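# Ease the crate down the rollers to the stop

## Task

Get the crate to travel along the roller lane until it sits still against the stop at its end. It may never strike the stop or any arm while moving quickly. The cans on its lid must stay where they started, and no gripper may grasp them, alone or together with another gripper. When finished, open the grippers and pull every arm away; the crate must stay at the stop with no robot holding it there. Arm bases (metres, heading in degrees counter-clockwise from +x): arm1 x=-1.25 y=+0.67 z=+0.95 heading -81; arm2 x=+0.13 y=+0.62 z=+0.77 heading -99; arm3 x=+0.88 y=+0.70 z=+0.96 heading -88; arm4 x=+1.61 y=-0.66 z=+0.83 heading +103; arm5 x=+0.60 y=-0.63 z=+0.94 heading +82; arm6 x=-0.52 y=-0.70 z=+0.80 heading +93.

## Robot and tools

Setup: six identical i2rt Big YAM arms (arm1 to arm6), each with six joints, a two-finger gripper and a wrist camera (armN_cam_wrist). A fixed room camera, cam_high, views the scene. Arms 1-3 stand on the +y side facing roughly -y; arms 4-6 stand on the -y side facing roughly +y. The hand reaches about 1.0 m from the joint 1 axis. Occasionally an outside disturbance briefly nudges a loose object.

Frame: one shared world frame, origin on the floor, +z up, metres. The hand point is the midpoint between the fingertips; its z axis runs along the fingers and its y axis is the direction the fingers open and close. With joints 1 and 6 at 0 and the hand level and pointing forward, the wrist camera sits above the hand looking at the fingertips.

execute_actions: argument actions is a list holding one action or none. An action is an object keyed by arm name; under each name, joints is an object of absolute joint targets (not offsets), keyed by joint name, each a single number. Ranges and done-tolerances: joint1_rad -2.879..2.879 rad (±0.045), spins the arm about its base, positive counter-clockwise seen from above, 0 means it extends along the base heading; joint2_rad 0..3.141 (±0.14), shoulder, 0 has the upper arm roughly level pointing back, increasing lifts it up then forward; joint3_rad 0..3.019 (±0.09), elbow, 0 is folded, increasing opens; joint4_rad -1.692..1.57 (±0.055), hand pitch, positive tips fingers up; joint5_rad -1.57..1.57 (±0.03), hand yaw, positive toward the arm's right; joint6_rad -2.094..2.094 (±0.035), hand roll, positive clockwise seen from behind; gripper_m 0..0.093 m (±0.003), fingertip gap, about 50-62 N per pad at most. All listed motions begin at once and may finish at different moments; joints move at unequal speeds, so the hand can sweep a wide arc between postures. Any joint or arm not named may keep driving toward an earlier target. An unknown key or out-of-range number rejects the whole call and nothing moves. cameras: list of camera names, or "all"/null/omitted for every camera, or [] for none; the pictures line gives image order.

wait: seconds from 0 to 10; commands nothing new and returns state and images.

zoom_image: camera plus region [x0, y0, x1, y1] in pixels (origin top-left, images 504x504, region no larger than 504x504) of that camera's newest full image.

finished_scene: scene number; ends the scene irreversibly after the last command has been held, and reports success. Replying without any tool call ends everything.

Reading results: joint_positions gives current joint values; joint torques list the total drive output per arm joint (no gripper), noisy, offset and scaled per unit, nonzero even in free air, and friction can mimic or mask load. joint_status explains how each commanded motion ended: off_target (resting away from target, possibly still pushing); contact_stop or time_out (the joint holds where it stopped, though after time_out a joint may keep a target at most 0.375, 0.375, 0.113, 0.225, 0.075, 0.3 rad away for joints 1-6 and resume if unblocked; send its reported position to relieve it); not_followed, under a 'joint command not followed' line with a cause, meaning a self/inter-arm clearance check withheld that arm's targets (gripper targets still run) and may retry them on later actions. on_its_own lists what the call did not command; 'held at' is the held target, not the actual position. A load-bearing joint can sag. A target very near the current value may produce no motion. The world keeps running between replies, with the robots holding their last command.

Hazards: the arms do not stop on contact and can push hard. A hard squeeze between two arms fails and ends the run; a hard hit may too, and no line reports arm-to-arm touching. The clearance check can be late and ignores fingers, gripper housings and wrist cameras. Sustained pushing heats motors: MOTOR HOT appears from 85 °C, and at 100 °C the arm goes limp and falls (OVER-TEMPERATURE FAULT; its named keys read limit_stop_at_motor_heat, so resend targets afterwards). Some heat persists into later scenes. Never knock anything off the work area or onto the floor; avoid drops, slips, slams and hard shoves. Keep the crate slow near the stop and arms, keep cans undisturbed and ungrasped, then release and retract so the crate rests on its own.

Each tool is called as name(argument=value, ...), one argument or row to a line, values as JSON.

## Session

execute_actions(
  actions=[],
)

Scene clock: 0.00 s.
Joint torques (N m, as the arm reports them, + toward a larger angle): no reading
arm1.joint_positions: joint1_rad=+0.179 joint2_rad=+0.605 joint3_rad=+1.445 joint4_rad=-1.225 joint5_rad=+0.049 joint6_rad=+0.328 gripper_m=+0.094
arm1.joint_status: not commanded
arm1.hand: x=-1.1796 y=+0.4496 z=+1.5468 quat_wxyz=(-0.492, -0.593, -0.580, +0.263) (m; scene frame)
arm2.joint_positions: joint1_rad=-0.239 joint2_rad=+0.493 joint3_rad=+1.364 joint4_rad=-1.167 joint5_rad=-0.224 joint6_rad=+0.199 gripper_m=+0.094
arm2.joint_status: not commanded
arm2.hand: x=+0.1004 y=+0.4238 z=+1.3573 quat_wxyz=(-0.439, -0.673, -0.435, +0.406) (m; scene frame)
arm3.joint_positions: joint1_rad=+0.030 joint2_rad=+0.589 joint3_rad=+1.411 joint4_rad=-1.264 joint5_rad=+0.281 joint6_rad=-0.286 gripper_m=+0.095
arm3.joint_status: not commanded
arm3.hand: x=+0.8549 y=+0.4726 z=+1.5311 quat_wxyz=(-0.239, -0.538, -0.645, +0.488) (m; scene frame)
arm4.joint_positions: joint1_rad=-0.438 joint2_rad=+0.595 joint3_rad=+1.312 joint4_rad=-1.464 joint5_rad=-0.161 joint6_rad=-0.075 gripper_m=+0.094
arm4.joint_status: not commanded
arm4.hand: x=+1.6263 y=-0.4420 z=+1.3186 quat_wxyz=(-0.275, +0.626, -0.665, -0.299) (m; scene frame)
arm5.joint_positions: joint1_rad=+0.313 joint2_rad=+0.581 joint3_rad=+1.378 joint4_rad=-1.148 joint5_rad=-0.093 joint6_rad=-0.089 gripper_m=+0.094
arm5.joint_status: not commanded
arm5.hand: x=+0.5363 y=-0.3981 z=+1.5249 quat_wxyz=(-0.359, +0.668, -0.476, -0.445) (m; scene frame)
arm6.joint_positions: joint1_rad=-0.295 joint2_rad=+0.606 joint3_rad=+1.342 joint4_rad=-1.404 joint5_rad=-0.275 joint6_rad=+0.155 gripper_m=+0.095
arm6.joint_status: not commanded
arm6.hand: x=-0.5054 y=-0.4708 z=+1.3130 quat_wxyz=(-0.228, +0.541, -0.712, -0.384) (m; scene frame)
pictures: arm1_cam_wrist, arm2_cam_wrist, arm3_cam_wrist, arm4_cam_wrist, arm5_cam_wrist, arm6_cam_wrist, cam_high
Images, in order (width x height): arm1_cam_wrist 504x504, arm2_cam_wrist 504x504, arm3_cam_wrist 504x504, arm4_cam_wrist 504x504, arm5_cam_wrist 504x504, arm6_cam_wrist 504x504, cam_high 504x504.

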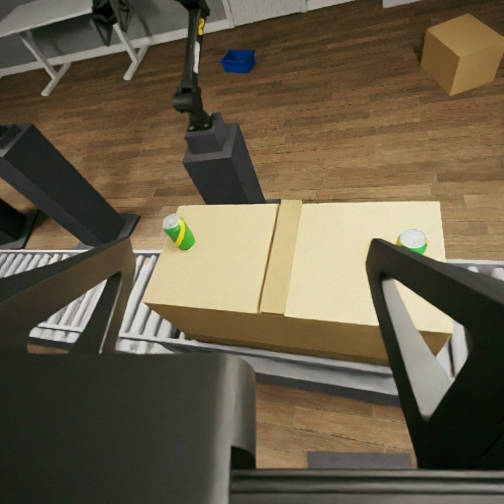

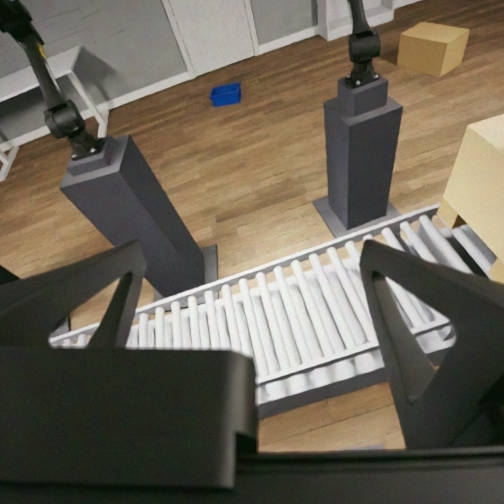

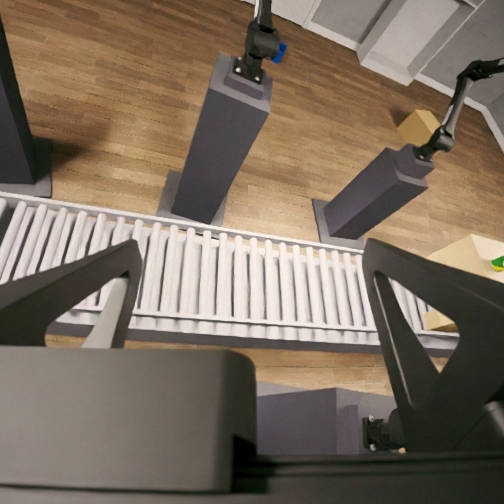

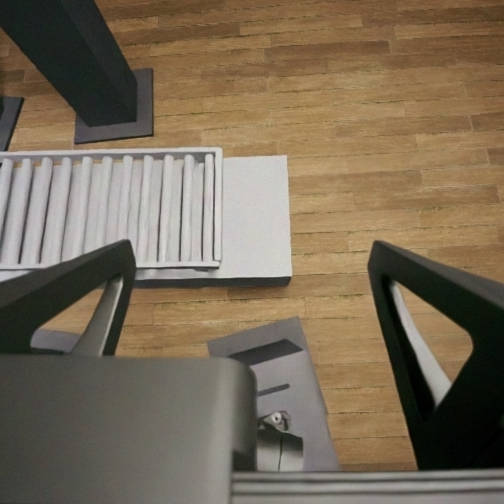

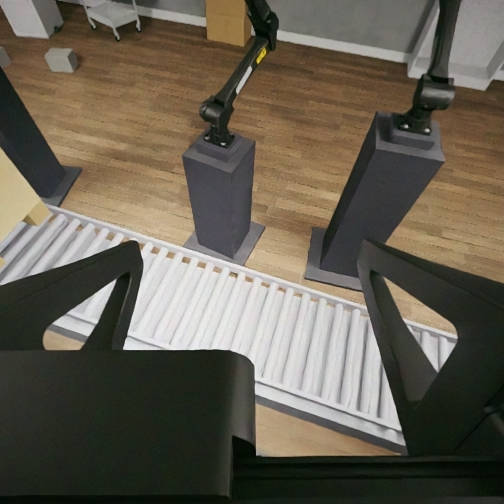

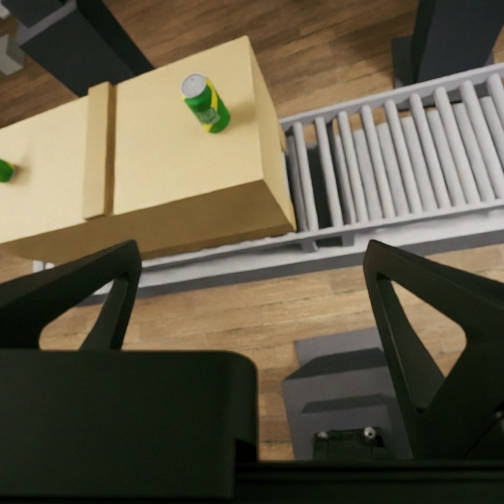

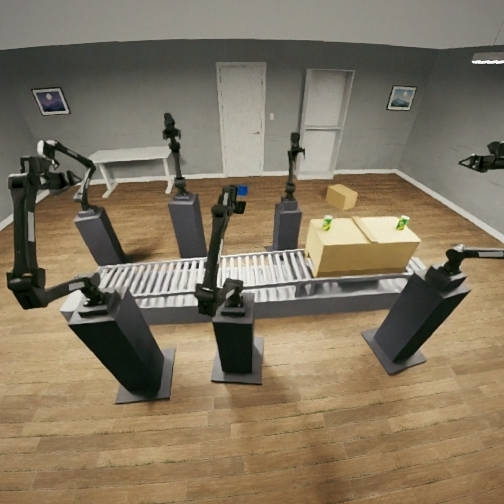

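execute_actions(
  actions=[
    {"arm1":{"joints":{"joint1_rad":0.3,"joint2_rad":1.5,"joint3_rad":1.6,"joint4_rad":-1.5,"joint5_rad":0,"joint6_rad":0.45}},"arm6":{"joints":{"joint1_rad":-0.2,"joint2_rad":1.9,"joint3_rad":1.8,"joint4_rad":-1.4,"joint5_rad":0,"joint6_rad":0,"gripper_m":0}},"arm4":{"joints":{"joint1_rad":0,"joint2_rad":2.2,"joint3_rad":1.8,"joint4_rad":-1.1,"joint5_rad":0,"joint6_rad":0,"gripper_m":0}},"arm5":{"joints":{"joint1_rad":0.1,"joint2_rad":2.4,"joint3_rad":1.8,"joint4_rad":-0.5,"joint5_rad":0,"joint6_rad":0,"gripper_m":0}},"arm2":{"joints":{"joint1_rad":0,"joint2_rad":1.8,"joint3_rad":1.3,"joint4_rad":-0.5,"joint5_rad":0,"joint6_rad":0,"gripper_m":0}}},
  ],
)

Scene clock: 4.77 s.
Joint torques (N m, as the arm reports them, + toward a larger angle): arm1=[  1.65 -19.37  11.13  -0.21   0.01   0.15] | arm2=[  0.59 -16.08   7.86   1.66   0.13  -0.11] | arm3=[-1.31  2.67  8.06  2.73  0.04 -0.01] | arm4=[ -1.38 -26.09  10.47   0.48   0.07  -0.01] | arm5=[ -1.01 -17.97  10.99   1.01  -0.04   0.25] | arm6=[  0.09 -15.83  10.16   0.57  -0.03  -0.19]
arm1.joint_positions: joint1_rad=+0.290 joint2_rad=+1.527 joint3_rad=+1.585 joint4_rad=-1.485 joint5_rad=+0.004 joint6_rad=+0.436 gripper_m=+0.094
arm1.joint_status: all done
arm1.hand: x=-1.0379 y=+0.2298 z=+1.2423 quat_wxyz=(-0.065, -0.701, -0.710, +0.026) (m; scene frame)
arm2.joint_positions: joint1_rad=-0.003 joint2_rad=+1.812 joint3_rad=+1.289 joint4_rad=-0.514 joint5_rad=-0.004 joint6_rad=+0.009 gripper_m=+0.000
arm2.joint_status: all done
arm2.hand: x=+0.0307 y=-0.0037 z=+0.8452 quat_wxyz=(-0.167, -0.738, -0.622, +0.204) (m; scene frame)
arm3.joint_positions: joint1_rad=+0.030 joint2_rad=+0.589 joint3_rad=+1.411 joint4_rad=-1.264 joint5_rad=+0.281 joint6_rad=-0.286 gripper_m=+0.095
arm3.joint_status: not commanded
arm3.hand: x=+0.8549 y=+0.4726 z=+1.5311 quat_wxyz=(-0.239, -0.538, -0.645, +0.488) (m; scene frame)
arm4.joint_positions: joint1_rad=-0.001 joint2_rad=+2.219 joint3_rad=+1.785 joint4_rad=-1.106 joint5_rad=-0.002 joint6_rad=-0.008 gripper_m=+0.001
arm4.joint_status: all done
arm4.hand: x=+1.4579 y=-0.0148 z=+0.8190 quat_wxyz=(-0.008, +0.787, -0.617, -0.013) (m; scene frame)
arm5.joint_positions: joint1_rad=+0.105 joint2_rad=+2.414 joint3_rad=+1.776 joint4_rad=-0.507 joint5_rad=-0.002 joint6_rad=-0.012 gripper_m=+0.000
arm5.joint_status: all done
arm5.hand: x=+0.6225 y=+0.1243 z=+0.8199 quat_wxyz=(-0.153, +0.684, -0.698, -0.144) (m; scene frame)
arm6.joint_positions: joint1_rad=-0.205 joint2_rad=+1.917 joint3_rad=+1.773 joint4_rad=-1.403 joint5_rad=-0.003 joint6_rad=+0.011 gripper_m=+0.001
arm6.joint_status: all done
arm6.hand: x=-0.4274 y=-0.1075 z=+0.9619 quat_wxyz=(+0.000, +0.647, -0.762, -0.010) (m; scene frame)
pictures: arm1_cam_wrist, arm2_cam_wrist, arm3_cam_wrist, arm4_cam_wrist, arm5_cam_wrist, arm6_cam_wrist, cam_high
Images, in order (width x height): arm1_cam_wrist 504x504, arm2_cam_wrist 504x504, arm3_cam_wrist 504x504, arm4_cam_wrist 504x504, arm5_cam_wrist 504x504, arm6_cam_wrist 504x504, cam_high 504x504.

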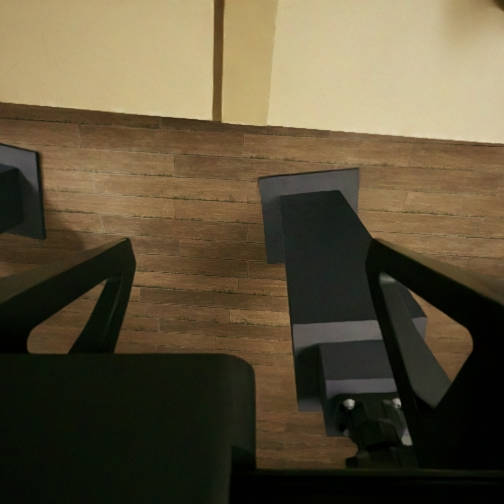

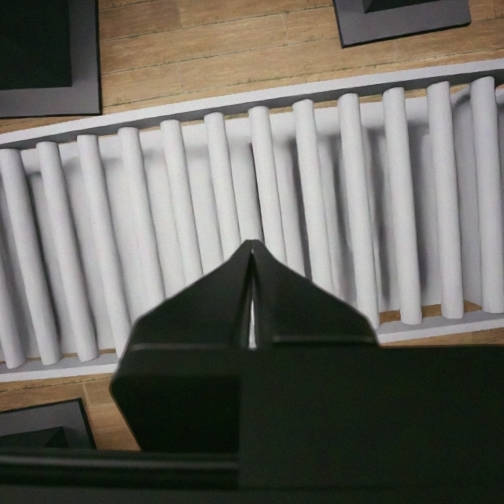

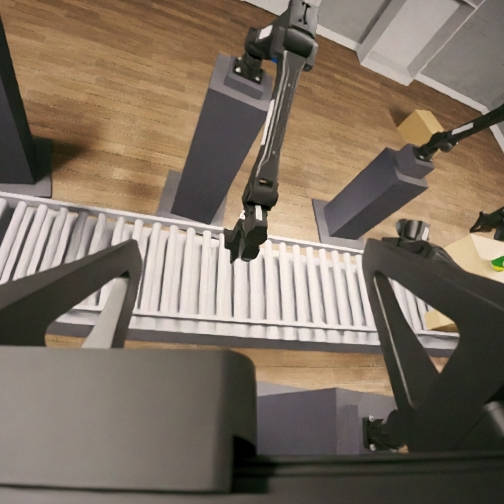

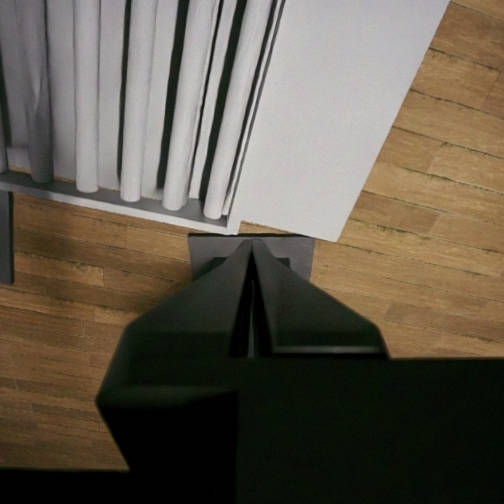

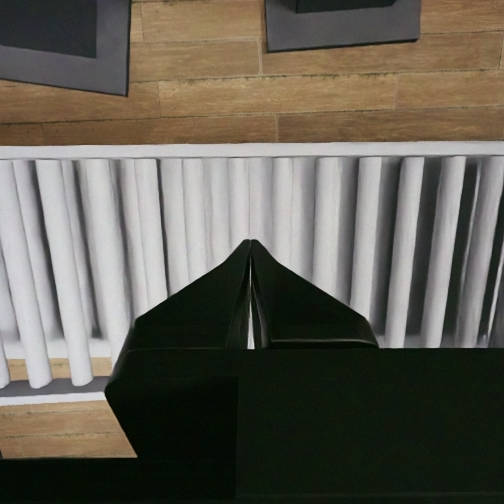

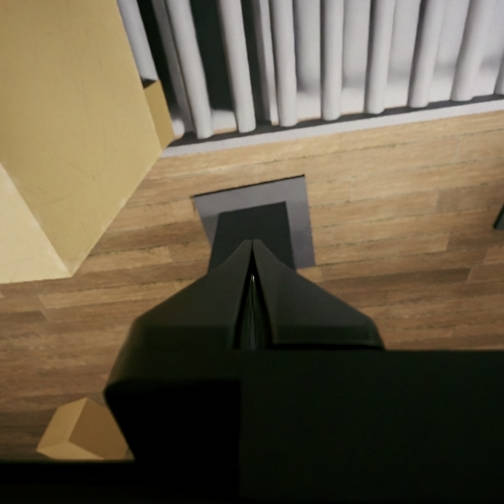

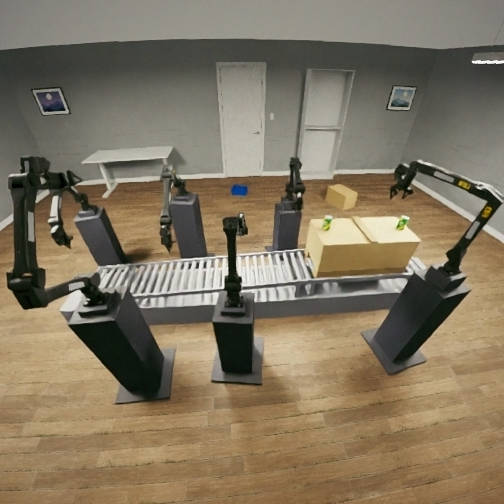

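execute_actions(
  actions=[
    {"arm1":{"joints":{"joint1_rad":-0.72,"joint2_rad":1.9,"joint3_rad":1.9,"joint6_rad":-0.4,"gripper_m":0}},"arm6":{"joints":{"joint1_rad":-0.12,"joint2_rad":2.39,"joint3_rad":1.91,"joint4_rad":-1.07}},"arm2":{"joints":{"joint1_rad":-0.15,"joint2_rad":2.2,"joint3_rad":1.6,"joint4_rad":-0.96}},"arm5":{"joints":{"joint2_rad":2.55,"joint3_rad":1.55,"joint4_rad":-0.57}}},
  ],
  cameras=["cam_high"],
)

execute_actions(
  actions=[
    {"arm1":{"joints":{"joint2_rad":2.54,"joint3_rad":1.73,"joint4_rad":-0.76}},"arm6":{"joints":{"joint1_rad":-0.03}}},
  ],
  cameras=["cam_high","arm1_cam_wrist","arm6_cam_wrist"],
)

Scene clock: 10.03 s.
Joint torques (N m, as the arm reports them, + toward a larger angle): arm1=[  1.68 -26.87  14.36  -0.22   0.02  -0.13] | arm2=[  0.3  -20.51   8.88  -0.52   0.02  -0.1 ] | arm3=[-1.32  2.68  8.05  2.74  0.04 -0.02] | arm4=[ -1.97 -26.04  10.42   0.39   0.13  -0.02] | arm5=[ -1.52 -16.15   7.19  -0.19   0.08   0.19] | arm6=[ -0.89 -18.96   9.22   0.82  -0.1   -0.17]
arm1.joint_positions: joint1_rad=-0.728 joint2_rad=+1.939 joint3_rad=+1.842 joint4_rad=-1.492 joint5_rad=+0.001 joint6_rad=-0.386 gripper_m=+0.000
arm1.joint_status: all done
arm1.hand: x=-1.5723 y=+0.1692 z=+1.1306 quat_wxyz=(+0.005, -0.769, -0.639, -0.007) (m; scene frame)
arm2.joint_positions: joint1_rad=-0.149 joint2_rad=+2.229 joint3_rad=+1.551 joint4_rad=-0.953 joint5_rad=+0.000 joint6_rad=+0.008 gripper_m=+0.000
arm2.joint_status: all done
arm2.hand: x=-0.0488 y=+0.0610 z=+0.6704 quat_wxyz=(+0.023, -0.811, -0.585, -0.019) (m; scene frame)
arm3.joint_positions: joint1_rad=+0.030 joint2_rad=+0.589 joint3_rad=+1.411 joint4_rad=-1.264 joint5_rad=+0.281 joint6_rad=-0.286 gripper_m=+0.095
arm3.joint_status: not commanded
arm3.hand: x=+0.8549 y=+0.4726 z=+1.5311 quat_wxyz=(-0.239, -0.538, -0.645, +0.488) (m; scene frame)
arm4.joint_positions: joint1_rad=-0.001 joint2_rad=+2.219 joint3_rad=+1.785 joint4_rad=-1.106 joint5_rad=-0.002 joint6_rad=-0.008 gripper_m=+0.001
arm4.joint_status: not commanded
arm4.hand: x=+1.4579 y=-0.0148 z=+0.8190 quat_wxyz=(-0.008, +0.787, -0.617, -0.013) (m; scene frame)
arm5.joint_positions: joint1_rad=+0.105 joint2_rad=+2.573 joint3_rad=+1.525 joint4_rad=-0.571 joint5_rad=-0.002 joint6_rad=-0.012 gripper_m=+0.000
arm5.joint_status: all done
arm5.hand: x=+0.6167 y=-0.0778 z=+0.6409 quat_wxyz=(+0.017, +0.699, -0.715, +0.019) (m; scene frame)
arm6.joint_positions: joint1_rad=-0.113 joint2_rad=+2.398 joint3_rad=+1.880 joint4_rad=-1.081 joint5_rad=-0.001 joint6_rad=+0.010 gripper_m=+0.001
arm6.joint_status: all done
arm6.hand: x=-0.4804 y=-0.0308 z=+0.7003 quat_wxyz=(+0.019, +0.681, -0.732, +0.008) (m; scene frame)
pictures: cam_high
Images, in order (width x height): cam_high 504x504.

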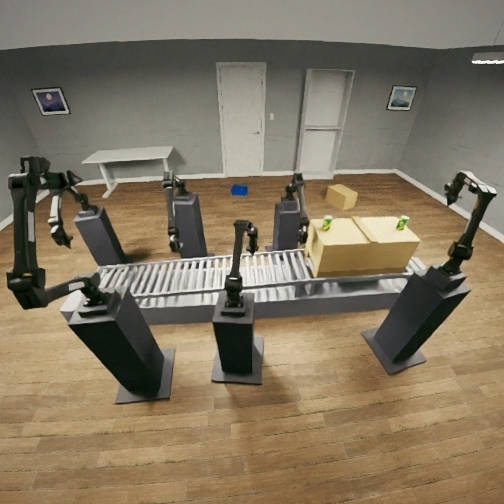

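Scene clock: 11.60 s.
Joint torques (N m, as the arm reports them, + toward a larger angle): arm1=[  1.5  -29.64   8.55   0.66   0.02  -0.13] | arm2=[  0.31 -20.51   8.88  -0.51   0.03  -0.1 ] | arm3=[-1.34  2.7   8.06  2.74  0.04 -0.02] | arm4=[ -1.49 -26.11  10.39   0.54   0.1   -0.02] | arm5=[ -2.19 -16.11   7.31  -0.28   0.08   0.27] | arm6=[ -0.23 -18.88   9.26   0.78  -0.25  -0.19]
arm1.joint_positions: joint1_rad=-0.728 joint2_rad=+2.572 joint3_rad=+1.701 joint4_rad=-0.775 joint5_rad=+0.001 joint6_rad=-0.386 gripper_m=+0.000
arm1.joint_status: all done
arm1.hand: x=-1.5780 y=+0.1634 z=+0.6939 quat_wxyz=(+0.014, -0.769, -0.639, -0.035) (m; scene frame)
arm2.joint_positions: joint1_rad=-0.149 joint2_rad=+2.229 joint3_rad=+1.551 joint4_rad=-0.953 joint5_rad=+0.000 joint6_rad=+0.008 gripper_m=+0.000
arm2.joint_status: not commanded
arm2.hand: x=-0.0488 y=+0.0610 z=+0.6704 quat_wxyz=(+0.023, -0.811, -0.585, -0.019) (m; scene frame)
arm3.joint_positions: joint1_rad=+0.030 joint2_rad=+0.589 joint3_rad=+1.411 joint4_rad=-1.264 joint5_rad=+0.281 joint6_rad=-0.286 gripper_m=+0.095
arm3.joint_status: not commanded
arm3.hand: x=+0.8549 y=+0.4726 z=+1.5311 quat_wxyz=(-0.239, -0.538, -0.645, +0.488) (m; scene frame)
arm4.joint_positions: joint1_rad=-0.001 joint2_rad=+2.219 joint3_rad=+1.785 joint4_rad=-1.106 joint5_rad=-0.002 joint6_rad=-0.008 gripper_m=+0.001
arm4.joint_status: not commanded
arm4.hand: x=+1.4579 y=-0.0148 z=+0.8190 quat_wxyz=(-0.008, +0.787, -0.617, -0.013) (m; scene frame)
arm5.joint_positions: joint1_rad=+0.105 joint2_rad=+2.573 joint3_rad=+1.525 joint4_rad=-0.571 joint5_rad=-0.002 joint6_rad=-0.012 gripper_m=+0.000
arm5.joint_status: not commanded
arm5.hand: x=+0.6167 y=-0.0778 z=+0.6409 quat_wxyz=(+0.017, +0.699, -0.715, +0.019) (m; scene frame)
arm6.joint_positions: joint1_rad=-0.029 joint2_rad=+2.398 joint3_rad=+1.880 joint4_rad=-1.081 joint5_rad=+0.003 joint6_rad=+0.011 gripper_m=+0.001
arm6.joint_status: all done
arm6.hand: x=-0.5365 y=-0.0295 z=+0.7013 quat_wxyz=(+0.016, +0.712, -0.702, +0.009) (m; scene frame)
pictures: arm1_cam_wrist, arm6_cam_wrist, cam_high
Images, in order (width x height): arm1_cam_wrist 504x504, arm6_cam_wrist 504x504, cam_high 504x504.

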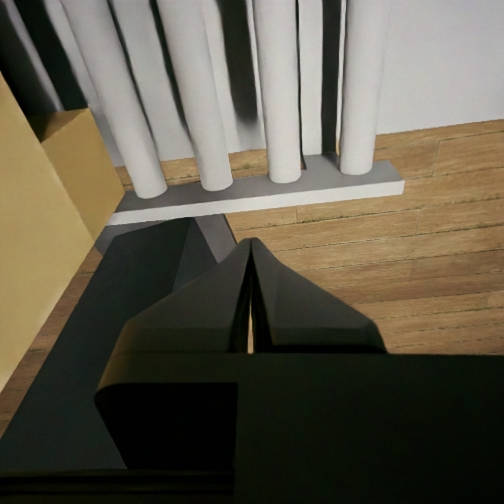

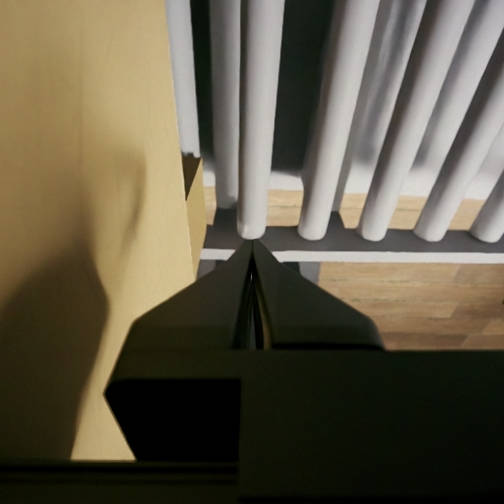

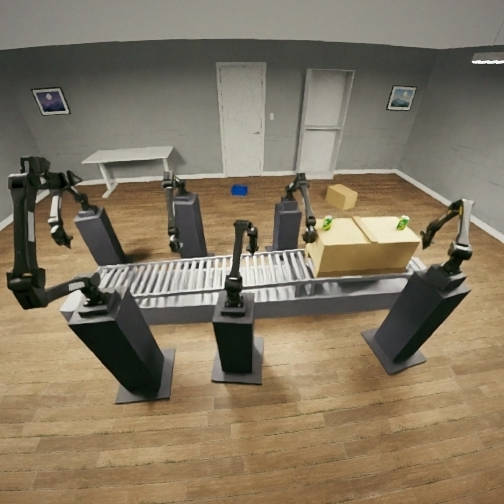

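execute_actions(
  actions=[
    {"arm1":{"joints":{"joint1_rad":-0.62,"joint2_rad":2.46,"joint4_rad":-0.8}},"arm6":{"joints":{"joint1_rad":-0.06,"joint2_rad":2.32,"joint4_rad":-1.1}},"arm2":{"joints":{"joint2_rad":2.12,"joint4_rad":-1.0}}},
  ],
  cameras=[],
)

execute_actions(
  actions=[
    {"arm1":{"joints":{"joint1_rad":-0.56}}},
  ],
  cameras=["arm6_cam_wrist"],
)

execute_actions(
  actions=[
    {"arm1":{"joints":{"joint1_rad":-0.5}}},
  ],
  cameras=["cam_high","arm1_cam_wrist","arm6_cam_wrist"],
)

Scene clock: 13.93 s.
Joint torques (N m, as the arm reports them, + toward a larger angle): arm1=[  0.13 -28.43   9.46  -0.32   0.03  -0.12] | arm2=[  0.3  -18.95   9.31  -0.45   0.02  -0.1 ] | arm3=[-1.37  2.69  8.05  2.75  0.05 -0.02] | arm4=[ -1.41 -26.12  10.49   0.32   0.13  -0.04] | arm5=[ -1.81 -16.29   7.43  -0.19   0.04   0.27] | arm6=[ -0.15 -19.07   9.6   -0.12  -0.23  -0.18]
arm1.joint_positions: joint1_rad=-0.610 joint2_rad=+2.480 joint3_rad=+1.701 joint4_rad=-0.786 joint5_rad=+0.001 joint6_rad=-0.387 gripper_m=+0.000
arm1.joint_status: all done
arm1.hand: x=-1.5291 y=+0.1007 z=+0.7488 quat_wxyz=(+0.001, -0.730, -0.684, +0.004) (m; scene frame)
arm2.joint_positions: joint1_rad=-0.149 joint2_rad=+2.133 joint3_rad=+1.551 joint4_rad=-0.992 joint5_rad=+0.000 joint6_rad=+0.008 gripper_m=+0.000
arm2.joint_status: all done
arm2.hand: x=-0.0509 y=+0.0517 z=+0.7263 quat_wxyz=(+0.006, -0.811, -0.585, +0.004) (m; scene frame)
arm3.joint_positions: joint1_rad=+0.030 joint2_rad=+0.589 joint3_rad=+1.411 joint4_rad=-1.264 joint5_rad=+0.281 joint6_rad=-0.286 gripper_m=+0.095
arm3.joint_status: not commanded
arm3.hand: x=+0.8549 y=+0.4726 z=+1.5311 quat_wxyz=(-0.239, -0.538, -0.645, +0.488) (m; scene frame)
arm4.joint_positions: joint1_rad=-0.001 joint2_rad=+2.219 joint3_rad=+1.785 joint4_rad=-1.106 joint5_rad=-0.002 joint6_rad=-0.008 gripper_m=+0.001
arm4.joint_status: not commanded
arm4.hand: x=+1.4579 y=-0.0148 z=+0.8190 quat_wxyz=(-0.008, +0.787, -0.617, -0.013) (m; scene frame)
arm5.joint_positions: joint1_rad=+0.105 joint2_rad=+2.573 joint3_rad=+1.525 joint4_rad=-0.571 joint5_rad=-0.002 joint6_rad=-0.012 gripper_m=+0.000
arm5.joint_status: not commanded
arm5.hand: x=+0.6167 y=-0.0778 z=+0.6409 quat_wxyz=(+0.017, +0.699, -0.715, +0.019) (m; scene frame)
arm6.joint_positions: joint1_rad=-0.060 joint2_rad=+2.332 joint3_rad=+1.880 joint4_rad=-1.089 joint5_rad=+0.002 joint6_rad=+0.011 gripper_m=+0.001
arm6.joint_status: all done
arm6.hand: x=-0.5152 y=-0.0174 z=+0.7439 quat_wxyz=(-0.003, +0.701, -0.714, -0.012) (m; scene frame)
pictures: none
No camera images: the call's "cameras" was empty. Leave "cameras" out to get every camera's image.

Scene clock: 14.83 s.
Joint torques (N m, as the arm reports them, + toward a larger angle): arm1=[  1.13 -29.23   9.37  -0.41   0.02  -0.12] | arm2=[  0.36 -18.89   9.33  -0.42   0.02  -0.1 ] | arm3=[-1.29  2.65  8.04  2.73  0.04 -0.02] | arm4=[ -1.8  -26.35  10.52   0.5    0.04  -0.02] | arm5=[ -1.92 -16.21   7.21  -0.17  -0.01   0.25] | arm6=[ -0.1  -18.86   9.59  -0.1   -0.22  -0.18]
arm1.joint_positions: joint1_rad=-0.559 joint2_rad=+2.480 joint3_rad=+1.701 joint4_rad=-0.786 joint5_rad=+0.001 joint6_rad=-0.387 gripper_m=+0.000
arm1.joint_status: all done
arm1.hand: x=-1.4995 y=+0.0873 z=+0.7486 quat_wxyz=(+0.001, -0.712, -0.702, +0.004) (m; scene frame)
arm2.joint_positions: joint1_rad=-0.149 joint2_rad=+2.133 joint3_rad=+1.551 joint4_rad=-0.992 joint5_rad=+0.000 joint6_rad=+0.008 gripper_m=+0.000
arm2.joint_status: not commanded
arm2.hand: x=-0.0509 y=+0.0517 z=+0.7263 quat_wxyz=(+0.006, -0.811, -0.585, +0.004) (m; scene frame)
arm3.joint_positions: joint1_rad=+0.030 joint2_rad=+0.589 joint3_rad=+1.411 joint4_rad=-1.264 joint5_rad=+0.281 joint6_rad=-0.286 gripper_m=+0.095
arm3.joint_status: not commanded
arm3.hand: x=+0.8549 y=+0.4726 z=+1.5311 quat_wxyz=(-0.239, -0.538, -0.645, +0.488) (m; scene frame)
arm4.joint_positions: joint1_rad=-0.001 joint2_rad=+2.219 joint3_rad=+1.785 joint4_rad=-1.106 joint5_rad=-0.002 joint6_rad=-0.008 gripper_m=+0.001
arm4.joint_status: not commanded
arm4.hand: x=+1.4579 y=-0.0148 z=+0.8190 quat_wxyz=(-0.008, +0.787, -0.617, -0.013) (m; scene frame)
arm5.joint_positions: joint1_rad=+0.105 joint2_rad=+2.573 joint3_rad=+1.525 joint4_rad=-0.571 joint5_rad=-0.002 joint6_rad=-0.012 gripper_m=+0.000
arm5.joint_status: not commanded
arm5.hand: x=+0.6167 y=-0.0778 z=+0.6409 quat_wxyz=(+0.017, +0.699, -0.715, +0.019) (m; scene frame)
arm6.joint_positions: joint1_rad=-0.060 joint2_rad=+2.332 joint3_rad=+1.880 joint4_rad=-1.089 joint5_rad=+0.002 joint6_rad=+0.011 gripper_m=+0.001
arm6.joint_status: not commanded
arm6.hand: x=-0.5152 y=-0.0174 z=+0.7439 quat_wxyz=(-0.003, +0.701, -0.714, -0.012) (m; scene frame)
pictures: arm6_cam_wrist
Images, in order (width x height): arm6_cam_wrist 504x504.

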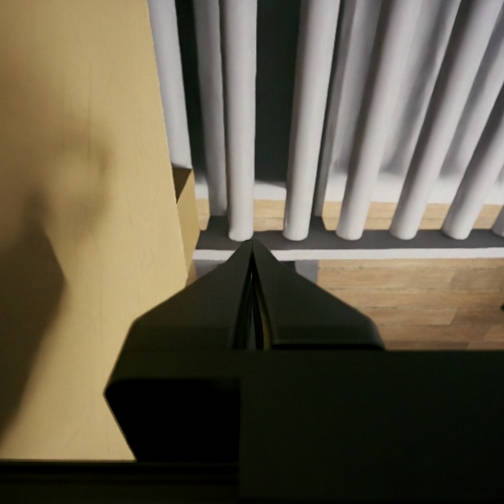

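Scene clock: 15.90 s.
Joint torques (N m, as the arm reports them, + toward a larger angle): arm1=[  2.   -28.58   9.37  -0.43  -0.18  -0.13] | arm2=[  0.33 -18.92   9.38  -0.42   0.03  -0.1 ] | arm3=[-1.33  2.69  8.06  2.75  0.04 -0.02] | arm4=[ -1.37 -26.57  10.51   0.64   0.11   0.  ] | arm5=[ -1.58 -16.03   7.14  -0.1    0.04   0.27] | arm6=[ -0.18 -18.84   9.66  -0.1   -0.22  -0.19]
arm1.joint_positions: joint1_rad=-0.520 joint2_rad=+2.480 joint3_rad=+1.701 joint4_rad=-0.786 joint5_rad=+0.006 joint6_rad=-0.386 gripper_m=+0.000
arm1.joint_status: all done
arm1.hand: x=-1.4774 y=+0.0783 z=+0.7485 quat_wxyz=(+0.003, -0.699, -0.716, +0.005) (m; scene frame)
arm2.joint_positions: joint1_rad=-0.149 joint2_rad=+2.133 joint3_rad=+1.551 joint4_rad=-0.992 joint5_rad=+0.000 joint6_rad=+0.008 gripper_m=+0.000
arm2.joint_status: not commanded
arm2.hand: x=-0.0509 y=+0.0517 z=+0.7263 quat_wxyz=(+0.006, -0.811, -0.585, +0.004) (m; scene frame)
arm3.joint_positions: joint1_rad=+0.030 joint2_rad=+0.589 joint3_rad=+1.411 joint4_rad=-1.264 joint5_rad=+0.281 joint6_rad=-0.286 gripper_m=+0.095
arm3.joint_status: not commanded
arm3.hand: x=+0.8549 y=+0.4726 z=+1.5311 quat_wxyz=(-0.239, -0.538, -0.645, +0.488) (m; scene frame)
arm4.joint_positions: joint1_rad=-0.001 joint2_rad=+2.219 joint3_rad=+1.785 joint4_rad=-1.106 joint5_rad=-0.002 joint6_rad=-0.008 gripper_m=+0.001
arm4.joint_status: not commanded
arm4.hand: x=+1.4579 y=-0.0148 z=+0.8190 quat_wxyz=(-0.008, +0.787, -0.617, -0.013) (m; scene frame)
arm5.joint_positions: joint1_rad=+0.105 joint2_rad=+2.573 joint3_rad=+1.525 joint4_rad=-0.571 joint5_rad=-0.002 joint6_rad=-0.012 gripper_m=+0.000
arm5.joint_status: not commanded
arm5.hand: x=+0.6167 y=-0.0778 z=+0.6409 quat_wxyz=(+0.017, +0.699, -0.715, +0.019) (m; scene frame)
arm6.joint_positions: joint1_rad=-0.060 joint2_rad=+2.332 joint3_rad=+1.880 joint4_rad=-1.089 joint5_rad=+0.002 joint6_rad=+0.011 gripper_m=+0.001
arm6.joint_status: not commanded
arm6.hand: x=-0.5152 y=-0.0174 z=+0.7439 quat_wxyz=(-0.003, +0.701, -0.714, -0.012) (m; scene frame)
pictures: arm1_cam_wrist, arm6_cam_wrist, cam_high
Images, in order (width x height): arm1_cam_wrist 504x504, arm6_cam_wrist 504x504, cam_high 504x504.

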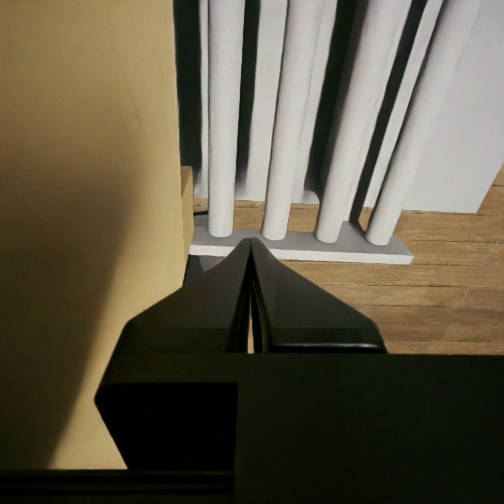

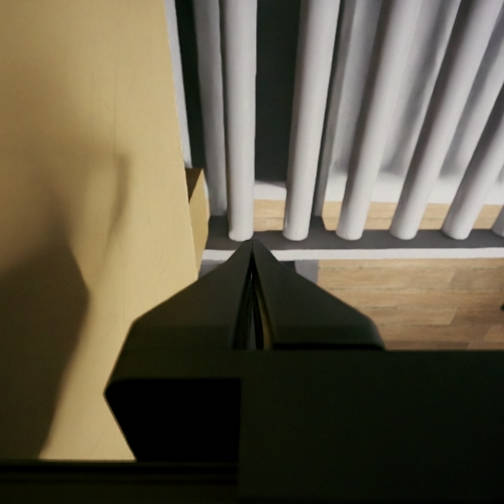

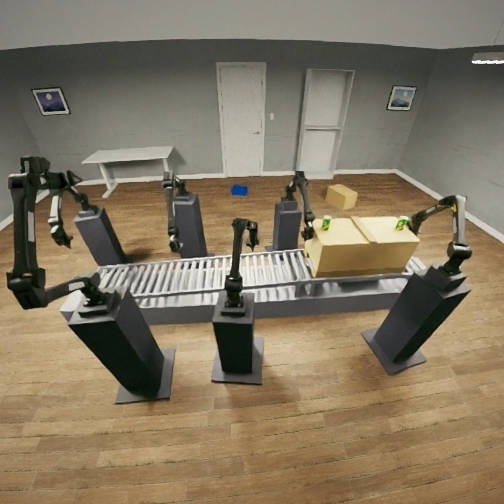

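execute_actions(
  actions=[
    {"arm1":{"joints":{"joint1_rad":-0.41,"joint6_rad":-0.3}},"arm6":{"joints":{"joint1_rad":-0.11}},"arm4":{"joints":{"joint2_rad":1.6,"joint3_rad":1.3}}},
  ],
  cameras=[],
)

execute_actions(
  actions=[
    {"arm1":{"joints":{"joint1_rad":-0.31,"joint6_rad":-0.2}},"arm6":{"joints":{"joint1_rad":-0.2,"joint6_rad":-0.12}}},
  ],
  cameras=["arm1_cam_wrist","arm6_cam_wrist"],
)

execute_actions(
  actions=[
    {"arm1":{"joints":{"joint1_rad":-0.21,"joint6_rad":-0.1}},"arm6":{"joints":{"joint1_rad":-0.29,"joint6_rad":-0.22}}},
  ],
  cameras=["cam_high","arm1_cam_wrist","arm6_cam_wrist"],
)

Scene clock: 19.00 s.
Joint torques (N m, as the arm reports them, + toward a larger angle): arm1=[  0.91 -28.71   9.41  -0.42  -0.05   0.12] | arm2=[  0.3  -18.89   9.38  -0.42   0.02  -0.1 ] | arm3=[-1.29  2.7   8.07  2.74  0.04 -0.02] | arm4=[ -1.05 -13.41   8.86   0.85   0.12   0.  ] | arm5=[ -1.72 -16.56   7.35  -0.11   0.03   0.24] | arm6=[  2.38 -19.04   9.64  -0.11  -0.41  -0.06]
arm1.joint_positions: joint1_rad=-0.415 joint2_rad=+2.480 joint3_rad=+1.701 joint4_rad=-0.786 joint5_rad=+0.004 joint6_rad=-0.312 gripper_m=+0.000
arm1.joint_status: all done
arm1.hand: x=-1.4130 y=+0.0576 z=+0.7483 quat_wxyz=(+0.002, -0.687, -0.726, +0.004) (m; scene frame)
arm2.joint_positions: joint1_rad=-0.149 joint2_rad=+2.133 joint3_rad=+1.551 joint4_rad=-0.992 joint5_rad=+0.000 joint6_rad=+0.008 gripper_m=+0.000
arm2.joint_status: not commanded
arm2.hand: x=-0.0509 y=+0.0517 z=+0.7263 quat_wxyz=(+0.006, -0.811, -0.585, +0.004) (m; scene frame)
arm3.joint_positions: joint1_rad=+0.030 joint2_rad=+0.589 joint3_rad=+1.411 joint4_rad=-1.264 joint5_rad=+0.281 joint6_rad=-0.286 gripper_m=+0.095
arm3.joint_status: not commanded
arm3.hand: x=+0.8549 y=+0.4726 z=+1.5311 quat_wxyz=(-0.239, -0.538, -0.645, +0.488) (m; scene frame)
arm4.joint_positions: joint1_rad=-0.001 joint2_rad=+1.583 joint3_rad=+1.309 joint4_rad=-1.106 joint5_rad=-0.002 joint6_rad=-0.008 gripper_m=+0.001
arm4.joint_status: all done
arm4.hand: x=+1.4925 y=-0.1609 z=+0.9978 quat_wxyz=(-0.058, +0.783, -0.615, -0.076) (m; scene frame)
arm5.joint_positions: joint1_rad=+0.105 joint2_rad=+2.573 joint3_rad=+1.525 joint4_rad=-0.571 joint5_rad=-0.002 joint6_rad=-0.012 gripper_m=+0.000
arm5.joint_status: not commanded
arm5.hand: x=+0.6167 y=-0.0778 z=+0.6409 quat_wxyz=(+0.017, +0.699, -0.715, +0.019) (m; scene frame)
arm6.joint_positions: joint1_rad=-0.140 joint2_rad=+2.332 joint3_rad=+1.880 joint4_rad=-1.089 joint5_rad=+0.007 joint6_rad=-0.002 gripper_m=+0.001
arm6.joint_status: all done
arm6.hand: x=-0.4598 y=-0.0201 z=+0.7432 quat_wxyz=(-0.005, +0.676, -0.737, -0.009) (m; scene frame)
pictures: none
No camera images: the call's "cameras" was empty. Leave "cameras" out to get every camera's image.

Scene clock: 20.70 s.
Joint torques (N m, as the arm reports them, + toward a larger angle): arm1=[  0.62 -28.63   9.39  -0.43  -0.09   0.12] | arm2=[  0.32 -18.89   9.37  -0.42   0.03  -0.1 ] | arm3=[-1.32  2.7   8.06  2.73  0.05 -0.03] | arm4=[ -1.54 -14.21   9.06   0.89   0.09  -0.03] | arm5=[ -1.28 -16.42   7.2   -0.09   0.02   0.25] | arm6=[  2.27 -18.97   9.65  -0.1   -0.43  -0.12]
arm1.joint_positions: joint1_rad=-0.317 joint2_rad=+2.480 joint3_rad=+1.701 joint4_rad=-0.786 joint5_rad=+0.004 joint6_rad=-0.211 gripper_m=+0.000
arm1.joint_status: all done
arm1.hand: x=-1.3524 y=+0.0447 z=+0.7481 quat_wxyz=(+0.002, -0.689, -0.725, +0.004) (m; scene frame)
arm2.joint_positions: joint1_rad=-0.149 joint2_rad=+2.133 joint3_rad=+1.551 joint4_rad=-0.992 joint5_rad=+0.000 joint6_rad=+0.008 gripper_m=+0.000
arm2.joint_status: not commanded
arm2.hand: x=-0.0509 y=+0.0517 z=+0.7263 quat_wxyz=(+0.006, -0.811, -0.585, +0.004) (m; scene frame)
arm3.joint_positions: joint1_rad=+0.030 joint2_rad=+0.589 joint3_rad=+1.411 joint4_rad=-1.264 joint5_rad=+0.281 joint6_rad=-0.286 gripper_m=+0.095
arm3.joint_status: not commanded
arm3.hand: x=+0.8549 y=+0.4726 z=+1.5311 quat_wxyz=(-0.239, -0.538, -0.645, +0.488) (m; scene frame)
arm4.joint_positions: joint1_rad=-0.001 joint2_rad=+1.583 joint3_rad=+1.309 joint4_rad=-1.106 joint5_rad=-0.002 joint6_rad=-0.008 gripper_m=+0.001
arm4.joint_status: not commanded
arm4.hand: x=+1.4925 y=-0.1609 z=+0.9978 quat_wxyz=(-0.058, +0.783, -0.615, -0.076) (m; scene frame)
arm5.joint_positions: joint1_rad=+0.105 joint2_rad=+2.573 joint3_rad=+1.525 joint4_rad=-0.571 joint5_rad=-0.002 joint6_rad=-0.012 gripper_m=+0.000
arm5.joint_status: not commanded
arm5.hand: x=+0.6167 y=-0.0778 z=+0.6409 quat_wxyz=(+0.017, +0.699, -0.715, +0.019) (m; scene frame)
arm6.joint_positions: joint1_rad=-0.230 joint2_rad=+2.332 joint3_rad=+1.880 joint4_rad=-1.089 joint5_rad=+0.007 joint6_rad=-0.116 gripper_m=+0.001
arm6.joint_status: all done
arm6.hand: x=-0.3986 y=-0.0285 z=+0.7424 quat_wxyz=(-0.006, +0.685, -0.729, -0.008) (m; scene frame)
pictures: arm1_cam_wrist, arm6_cam_wrist
Images, in order (width x height): arm1_cam_wrist 504x504, arm6_cam_wrist 504x504.

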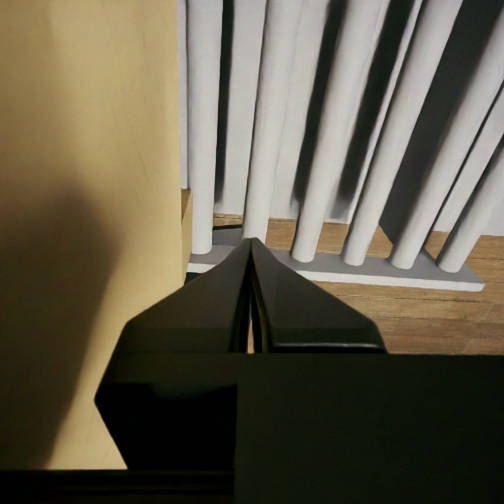

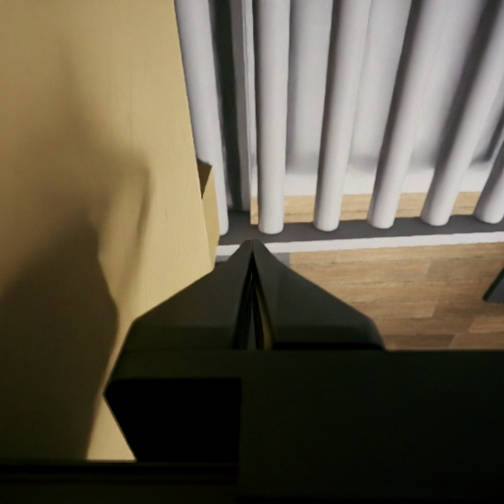

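Scene clock: 22.30 s.
Joint torques (N m, as the arm reports them, + toward a larger angle): arm1=[  1.36 -28.3    9.35  -0.28  -0.04   0.1 ] | arm2=[  0.32 -18.87   9.37  -0.42   0.02  -0.1 ] | arm3=[-1.33  2.68  8.06  2.72  0.04 -0.02] | arm4=[ -1.31 -13.83   9.12   0.9    0.1   -0.03] | arm5=[ -1.31 -15.83   7.31  -0.23   0.04   0.24] | arm6=[  2.76 -19.02   9.56  -0.11  -0.46  -0.12]
arm1.joint_positions: joint1_rad=-0.218 joint2_rad=+2.480 joint3_rad=+1.701 joint4_rad=-0.790 joint5_rad=+0.004 joint6_rad=-0.109 gripper_m=+0.000
arm1.joint_status: all done
arm1.hand: x=-1.2898 y=+0.0387 z=+0.7478 quat_wxyz=(+0.003, -0.689, -0.724, +0.003) (m; scene frame)
arm2.joint_positions: joint1_rad=-0.149 joint2_rad=+2.133 joint3_rad=+1.551 joint4_rad=-0.992 joint5_rad=+0.000 joint6_rad=+0.008 gripper_m=+0.000
arm2.joint_status: not commanded
arm2.hand: x=-0.0509 y=+0.0517 z=+0.7263 quat_wxyz=(+0.006, -0.811, -0.585, +0.004) (m; scene frame)
arm3.joint_positions: joint1_rad=+0.030 joint2_rad=+0.589 joint3_rad=+1.411 joint4_rad=-1.264 joint5_rad=+0.281 joint6_rad=-0.286 gripper_m=+0.095
arm3.joint_status: not commanded
arm3.hand: x=+0.8549 y=+0.4726 z=+1.5311 quat_wxyz=(-0.239, -0.538, -0.645, +0.488) (m; scene frame)
arm4.joint_positions: joint1_rad=-0.001 joint2_rad=+1.583 joint3_rad=+1.309 joint4_rad=-1.106 joint5_rad=-0.002 joint6_rad=-0.008 gripper_m=+0.001
arm4.joint_status: not commanded
arm4.hand: x=+1.4925 y=-0.1609 z=+0.9978 quat_wxyz=(-0.058, +0.783, -0.615, -0.076) (m; scene frame)
arm5.joint_positions: joint1_rad=+0.105 joint2_rad=+2.573 joint3_rad=+1.525 joint4_rad=-0.571 joint5_rad=-0.002 joint6_rad=-0.012 gripper_m=+0.000
arm5.joint_status: not commanded
arm5.hand: x=+0.6167 y=-0.0778 z=+0.6409 quat_wxyz=(+0.017, +0.699, -0.715, +0.019) (m; scene frame)
arm6.joint_positions: joint1_rad=-0.325 joint2_rad=+2.332 joint3_rad=+1.881 joint4_rad=-1.089 joint5_rad=+0.008 joint6_rad=-0.217 gripper_m=+0.001
arm6.joint_status: all done
arm6.hand: x=-0.3352 y=-0.0429 z=+0.7419 quat_wxyz=(-0.007, +0.687, -0.727, -0.006) (m; scene frame)
pictures: arm1_cam_wrist, arm6_cam_wrist, cam_high
Images, in order (width x height): arm1_cam_wrist 504x504, arm6_cam_wrist 504x504, cam_high 504x504.

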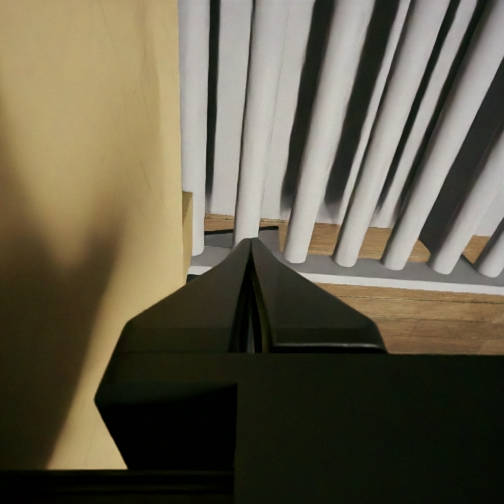

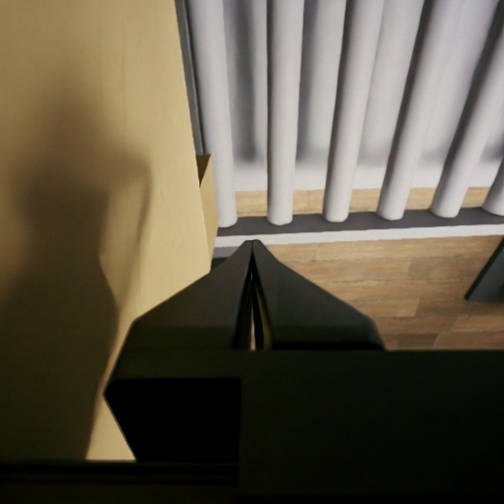

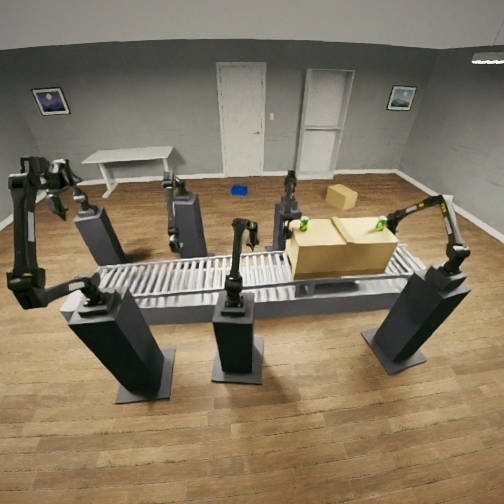

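execute_actions(
  actions=[
    {"arm1":{"joints":{"joint1_rad":-0.11,"joint6_rad":0}},"arm6":{"joints":{"joint1_rad":-0.39}},"arm2":{"joints":{"joint1_rad":-0.37,"joint6_rad":-0.6,"joint4_rad":-1.1}}},
  ],
  cameras=[],
)

execute_actions(
  actions=[
    {"arm1":{"joints":{"joint1_rad":-0.02,"joint6_rad":0.1}},"arm6":{"joints":{"joint1_rad":-0.49,"joint6_rad":-0.3}}},
  ],
  cameras=["cam_high","arm2_cam_wrist"],
)

execute_actions(
  actions=[
    {"arm1":{"joints":{"joint1_rad":0.05,"joint6_rad":0.2}},"arm6":{"joints":{"joint1_rad":-0.58}}},
  ],
  cameras=["cam_high","arm2_cam_wrist","arm6_cam_wrist"],
)

Scene clock: 26.90 s.
Joint torques (N m, as the arm reports them, + toward a larger angle): arm1=[  1.47 -28.62   9.34  -0.18  -0.04   0.05] | arm2=[ -0.01 -18.65   9.25  -0.23  -0.03   0.03] | arm3=[-1.35  2.68  8.06  2.74  0.04 -0.02] | arm4=[ -1.99 -14.39   9.15   0.91   0.14  -0.04] | arm5=[ -1.95 -16.41   7.27  -0.1    0.05   0.29] | arm6=[  2.82 -19.04   9.38  -0.12  -0.47  -0.06]
arm1.joint_positions: joint1_rad=-0.118 joint2_rad=+2.480 joint3_rad=+1.701 joint4_rad=-0.792 joint5_rad=+0.004 joint6_rad=-0.004 gripper_m=+0.000
arm1.joint_status: all done
arm1.hand: x=-1.2266 y=+0.0384 z=+0.7476 quat_wxyz=(+0.003, -0.692, -0.722, +0.002) (m; scene frame)
arm2.joint_positions: joint1_rad=-0.296 joint2_rad=+2.133 joint3_rad=+1.551 joint4_rad=-1.088 joint5_rad=+0.001 joint6_rad=-0.173 gripper_m=+0.000
arm2.joint_status: joint1_rad time_out (moved -0.147 of -0.221); joint6_rad time_out (moved -0.181 of -0.608); the others done
arm2.on_its_own: joint1_rad is held at -0.302, not at your -0.370, since a time_out; joint6_rad is held at -0.167, not at your -0.600, since a time_out
arm2.hand: x=-0.1221 y=+0.1060 z=+0.7287 quat_wxyz=(+0.028, -0.800, -0.598, -0.039) (m; scene frame)
arm3.joint_positions: joint1_rad=+0.030 joint2_rad=+0.589 joint3_rad=+1.411 joint4_rad=-1.264 joint5_rad=+0.281 joint6_rad=-0.286 gripper_m=+0.095
arm3.joint_status: not commanded
arm3.hand: x=+0.8549 y=+0.4726 z=+1.5311 quat_wxyz=(-0.239, -0.538, -0.645, +0.488) (m; scene frame)
arm4.joint_positions: joint1_rad=-0.001 joint2_rad=+1.583 joint3_rad=+1.309 joint4_rad=-1.106 joint5_rad=-0.002 joint6_rad=-0.008 gripper_m=+0.001
arm4.joint_status: not commanded
arm4.hand: x=+1.4925 y=-0.1609 z=+0.9978 quat_wxyz=(-0.058, +0.783, -0.615, -0.076) (m; scene frame)
arm5.joint_positions: joint1_rad=+0.105 joint2_rad=+2.573 joint3_rad=+1.525 joint4_rad=-0.571 joint5_rad=-0.002 joint6_rad=-0.012 gripper_m=+0.000
arm5.joint_status: not commanded
arm5.hand: x=+0.6167 y=-0.0778 z=+0.6409 quat_wxyz=(+0.017, +0.699, -0.715, +0.019) (m; scene frame)
arm6.joint_positions: joint1_rad=-0.427 joint2_rad=+2.332 joint3_rad=+1.883 joint4_rad=-1.089 joint5_rad=+0.008 joint6_rad=-0.221 gripper_m=+0.001
arm6.joint_status: all done
arm6.hand: x=-0.2688 y=-0.0641 z=+0.7423 quat_wxyz=(-0.009, +0.651, -0.759, -0.005) (m; scene frame)
pictures: none
joint command not followed: on one or more control steps a check withheld the commanded joint targets of the arm2 arm, and it was not sent them on those steps.
cause: the commanded joint targets would bring a part of the robot too close to another arm (this arm's wrist (the part past joint 4) and the other arm's wrist (the part past joint 4)); next, command targets that bring no part of the robot closer to that arm.
No camera images: the call's "cameras" was empty. Leave "cameras" out to get every camera's image.

not run: a stop came earlier in this reply.

not run: a stop came earlier in this reply.

execute_actions(
  actions=[
    {"arm1":{"joints":{"joint1_rad":-0.02,"joint6_rad":0.1}},"arm6":{"joints":{"joint1_rad":-0.49,"joint6_rad":-0.3}},"arm2":{"joints":{"joint1_rad":-0.3,"joint2_rad":1.98,"joint3_rad":1.17,"joint4_rad":-0.3,"joint6_rad":-0.35}}},
  ],
  cameras=[],
)

execute_actions(
  actions=[
    {"arm1":{"joints":{"joint1_rad":0.06,"joint6_rad":0.2}},"arm6":{"joints":{"joint1_rad":-0.58}}},
  ],
  cameras=["cam_high","arm2_cam_wrist","arm6_cam_wrist"],
)

Scene clock: 30.20 s.
Joint torques (N m, as the arm reports them, + toward a larger angle): arm1=[  1.08 -28.45   9.34  -0.13  -0.04   0.03] | arm2=[  0.13 -15.4    6.07   1.51  -0.04  -0.1 ] | arm3=[-1.3   2.71  8.07  2.72  0.04 -0.02] | arm4=[ -1.94 -13.86   9.02   0.71   0.08   0.  ] | arm5=[ -1.3  -16.47   7.17  -0.13   0.04   0.27] | arm6=[  2.27 -19.     9.13  -0.11  -0.42  -0.12]
arm1.joint_positions: joint1_rad=-0.027 joint2_rad=+2.480 joint3_rad=+1.701 joint4_rad=-0.793 joint5_rad=+0.004 joint6_rad=+0.099 gripper_m=+0.000
arm1.joint_status: all done
arm1.hand: x=-1.1693 y=+0.0435 z=+0.7474 quat_wxyz=(+0.004, -0.696, -0.718, +0.002) (m; scene frame)
arm2.joint_positions: joint1_rad=-0.296 joint2_rad=+1.980 joint3_rad=+1.165 joint4_rad=-0.315 joint5_rad=+0.001 joint6_rad=-0.341 gripper_m=+0.000
arm2.joint_status: all done
arm2.hand: x=-0.1337 y=+0.0830 z=+0.7191 quat_wxyz=(-0.076, -0.728, -0.649, +0.207) (m; scene frame)
arm3.joint_positions: joint1_rad=+0.030 joint2_rad=+0.589 joint3_rad=+1.411 joint4_rad=-1.264 joint5_rad=+0.281 joint6_rad=-0.286 gripper_m=+0.095
arm3.joint_status: not commanded
arm3.hand: x=+0.8549 y=+0.4726 z=+1.5311 quat_wxyz=(-0.239, -0.538, -0.645, +0.488) (m; scene frame)
arm4.joint_positions: joint1_rad=-0.001 joint2_rad=+1.583 joint3_rad=+1.309 joint4_rad=-1.106 joint5_rad=-0.002 joint6_rad=-0.008 gripper_m=+0.001
arm4.joint_status: not commanded
arm4.hand: x=+1.4925 y=-0.1609 z=+0.9978 quat_wxyz=(-0.058, +0.783, -0.615, -0.076) (m; scene frame)
arm5.joint_positions: joint1_rad=+0.105 joint2_rad=+2.573 joint3_rad=+1.525 joint4_rad=-0.571 joint5_rad=-0.002 joint6_rad=-0.012 gripper_m=+0.000
arm5.joint_status: not commanded
arm5.hand: x=+0.6167 y=-0.0778 z=+0.6409 quat_wxyz=(+0.017, +0.699, -0.715, +0.019) (m; scene frame)
arm6.joint_positions: joint1_rad=-0.519 joint2_rad=+2.332 joint3_rad=+1.886 joint4_rad=-1.089 joint5_rad=+0.007 joint6_rad=-0.296 gripper_m=+0.001
arm6.joint_status: all done
arm6.hand: x=-0.2109 y=-0.0890 z=+0.7429 quat_wxyz=(-0.010, +0.644, -0.765, -0.005) (m; scene frame)
pictures: none
joint command not followed: on one or more control steps a check withheld the commanded joint targets of the arm6 arm, and it was not sent them on those steps.
cause: the commanded joint targets would bring a part of the robot too close to another arm (this arm's wrist (the part past joint 4) and the other arm's wrist (the part past joint 4)); next, command targets that bring no part of the robot closer to that arm.
No camera images: the call's "cameras" was empty. Leave "cameras" out to get every camera's image.

Scene clock: 31.70 s.
Joint torques (N m, as the arm reports them, + toward a larger angle): arm1=[  1.49 -29.02   9.35  -0.13  -0.03   0.04] | arm2=[  0.16 -15.39   6.1    1.52  -0.04  -0.1 ] | arm3=[-1.41  2.63  8.06  2.74  0.04 -0.02] | arm4=[ -0.93 -13.72   9.18   0.69   0.13  -0.03] | arm5=[ -1.75 -16.43   7.09  -0.09   0.02   0.23] | arm6=[  1.57 -18.94   9.02  -0.12  -0.37  -0.09]
arm1.joint_positions: joint1_rad=+0.052 joint2_rad=+2.480 joint3_rad=+1.701 joint4_rad=-0.793 joint5_rad=+0.004 joint6_rad=+0.196 gripper_m=+0.000
arm1.joint_status: all done
arm1.hand: x=-1.1197 y=+0.0520 z=+0.7473 quat_wxyz=(+0.003, -0.702, -0.712, +0.002) (m; scene frame)
arm2.joint_positions: joint1_rad=-0.296 joint2_rad=+1.980 joint3_rad=+1.165 joint4_rad=-0.315 joint5_rad=+0.001 joint6_rad=-0.341 gripper_m=+0.000
arm2.joint_status: not commanded
arm2.hand: x=-0.1337 y=+0.0830 z=+0.7191 quat_wxyz=(-0.076, -0.728, -0.649, +0.207) (m; scene frame)
arm3.joint_positions: joint1_rad=+0.030 joint2_rad=+0.589 joint3_rad=+1.411 joint4_rad=-1.264 joint5_rad=+0.281 joint6_rad=-0.286 gripper_m=+0.095
arm3.joint_status: not commanded
arm3.hand: x=+0.8549 y=+0.4726 z=+1.5311 quat_wxyz=(-0.239, -0.538, -0.645, +0.488) (m; scene frame)
arm4.joint_positions: joint1_rad=-0.001 joint2_rad=+1.583 joint3_rad=+1.309 joint4_rad=-1.106 joint5_rad=-0.002 joint6_rad=-0.008 gripper_m=+0.001
arm4.joint_status: not commanded
arm4.hand: x=+1.4925 y=-0.1609 z=+0.9978 quat_wxyz=(-0.058, +0.783, -0.615, -0.076) (m; scene frame)
arm5.joint_positions: joint1_rad=+0.105 joint2_rad=+2.573 joint3_rad=+1.525 joint4_rad=-0.571 joint5_rad=-0.002 joint6_rad=-0.012 gripper_m=+0.000
arm5.joint_status: not commanded
arm5.hand: x=+0.6167 y=-0.0778 z=+0.6409 quat_wxyz=(+0.017, +0.699, -0.715, +0.019) (m; scene frame)
arm6.joint_positions: joint1_rad=-0.604 joint2_rad=+2.331 joint3_rad=+1.888 joint4_rad=-1.089 joint5_rad=+0.006 joint6_rad=-0.299 gripper_m=+0.001
arm6.joint_status: all done
arm6.hand: x=-0.1600 y=-0.1166 z=+0.7434 quat_wxyz=(-0.011, +0.612, -0.791, -0.005) (m; scene frame)
pictures: arm2_cam_wrist, arm6_cam_wrist, cam_high
Images, in order (width x height): arm2_cam_wrist 504x504, arm6_cam_wrist 504x504, cam_high 504x504.

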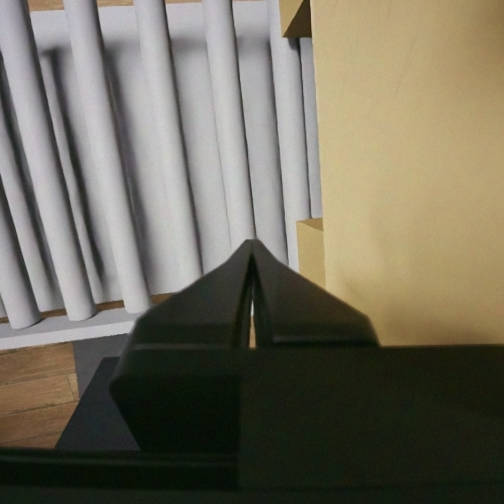

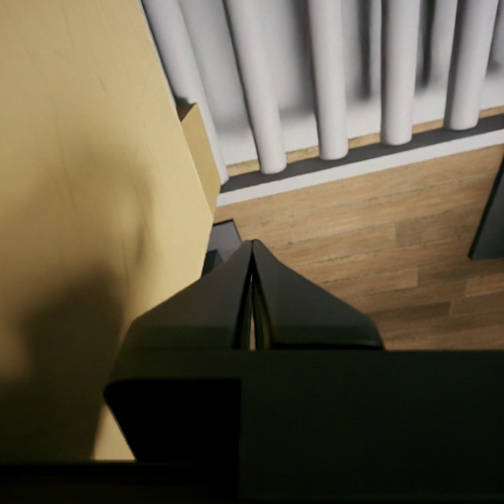

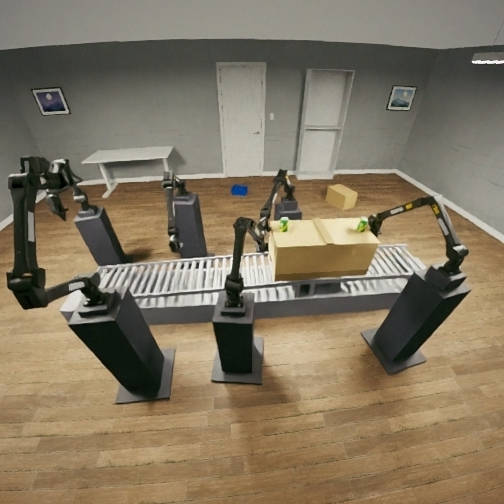

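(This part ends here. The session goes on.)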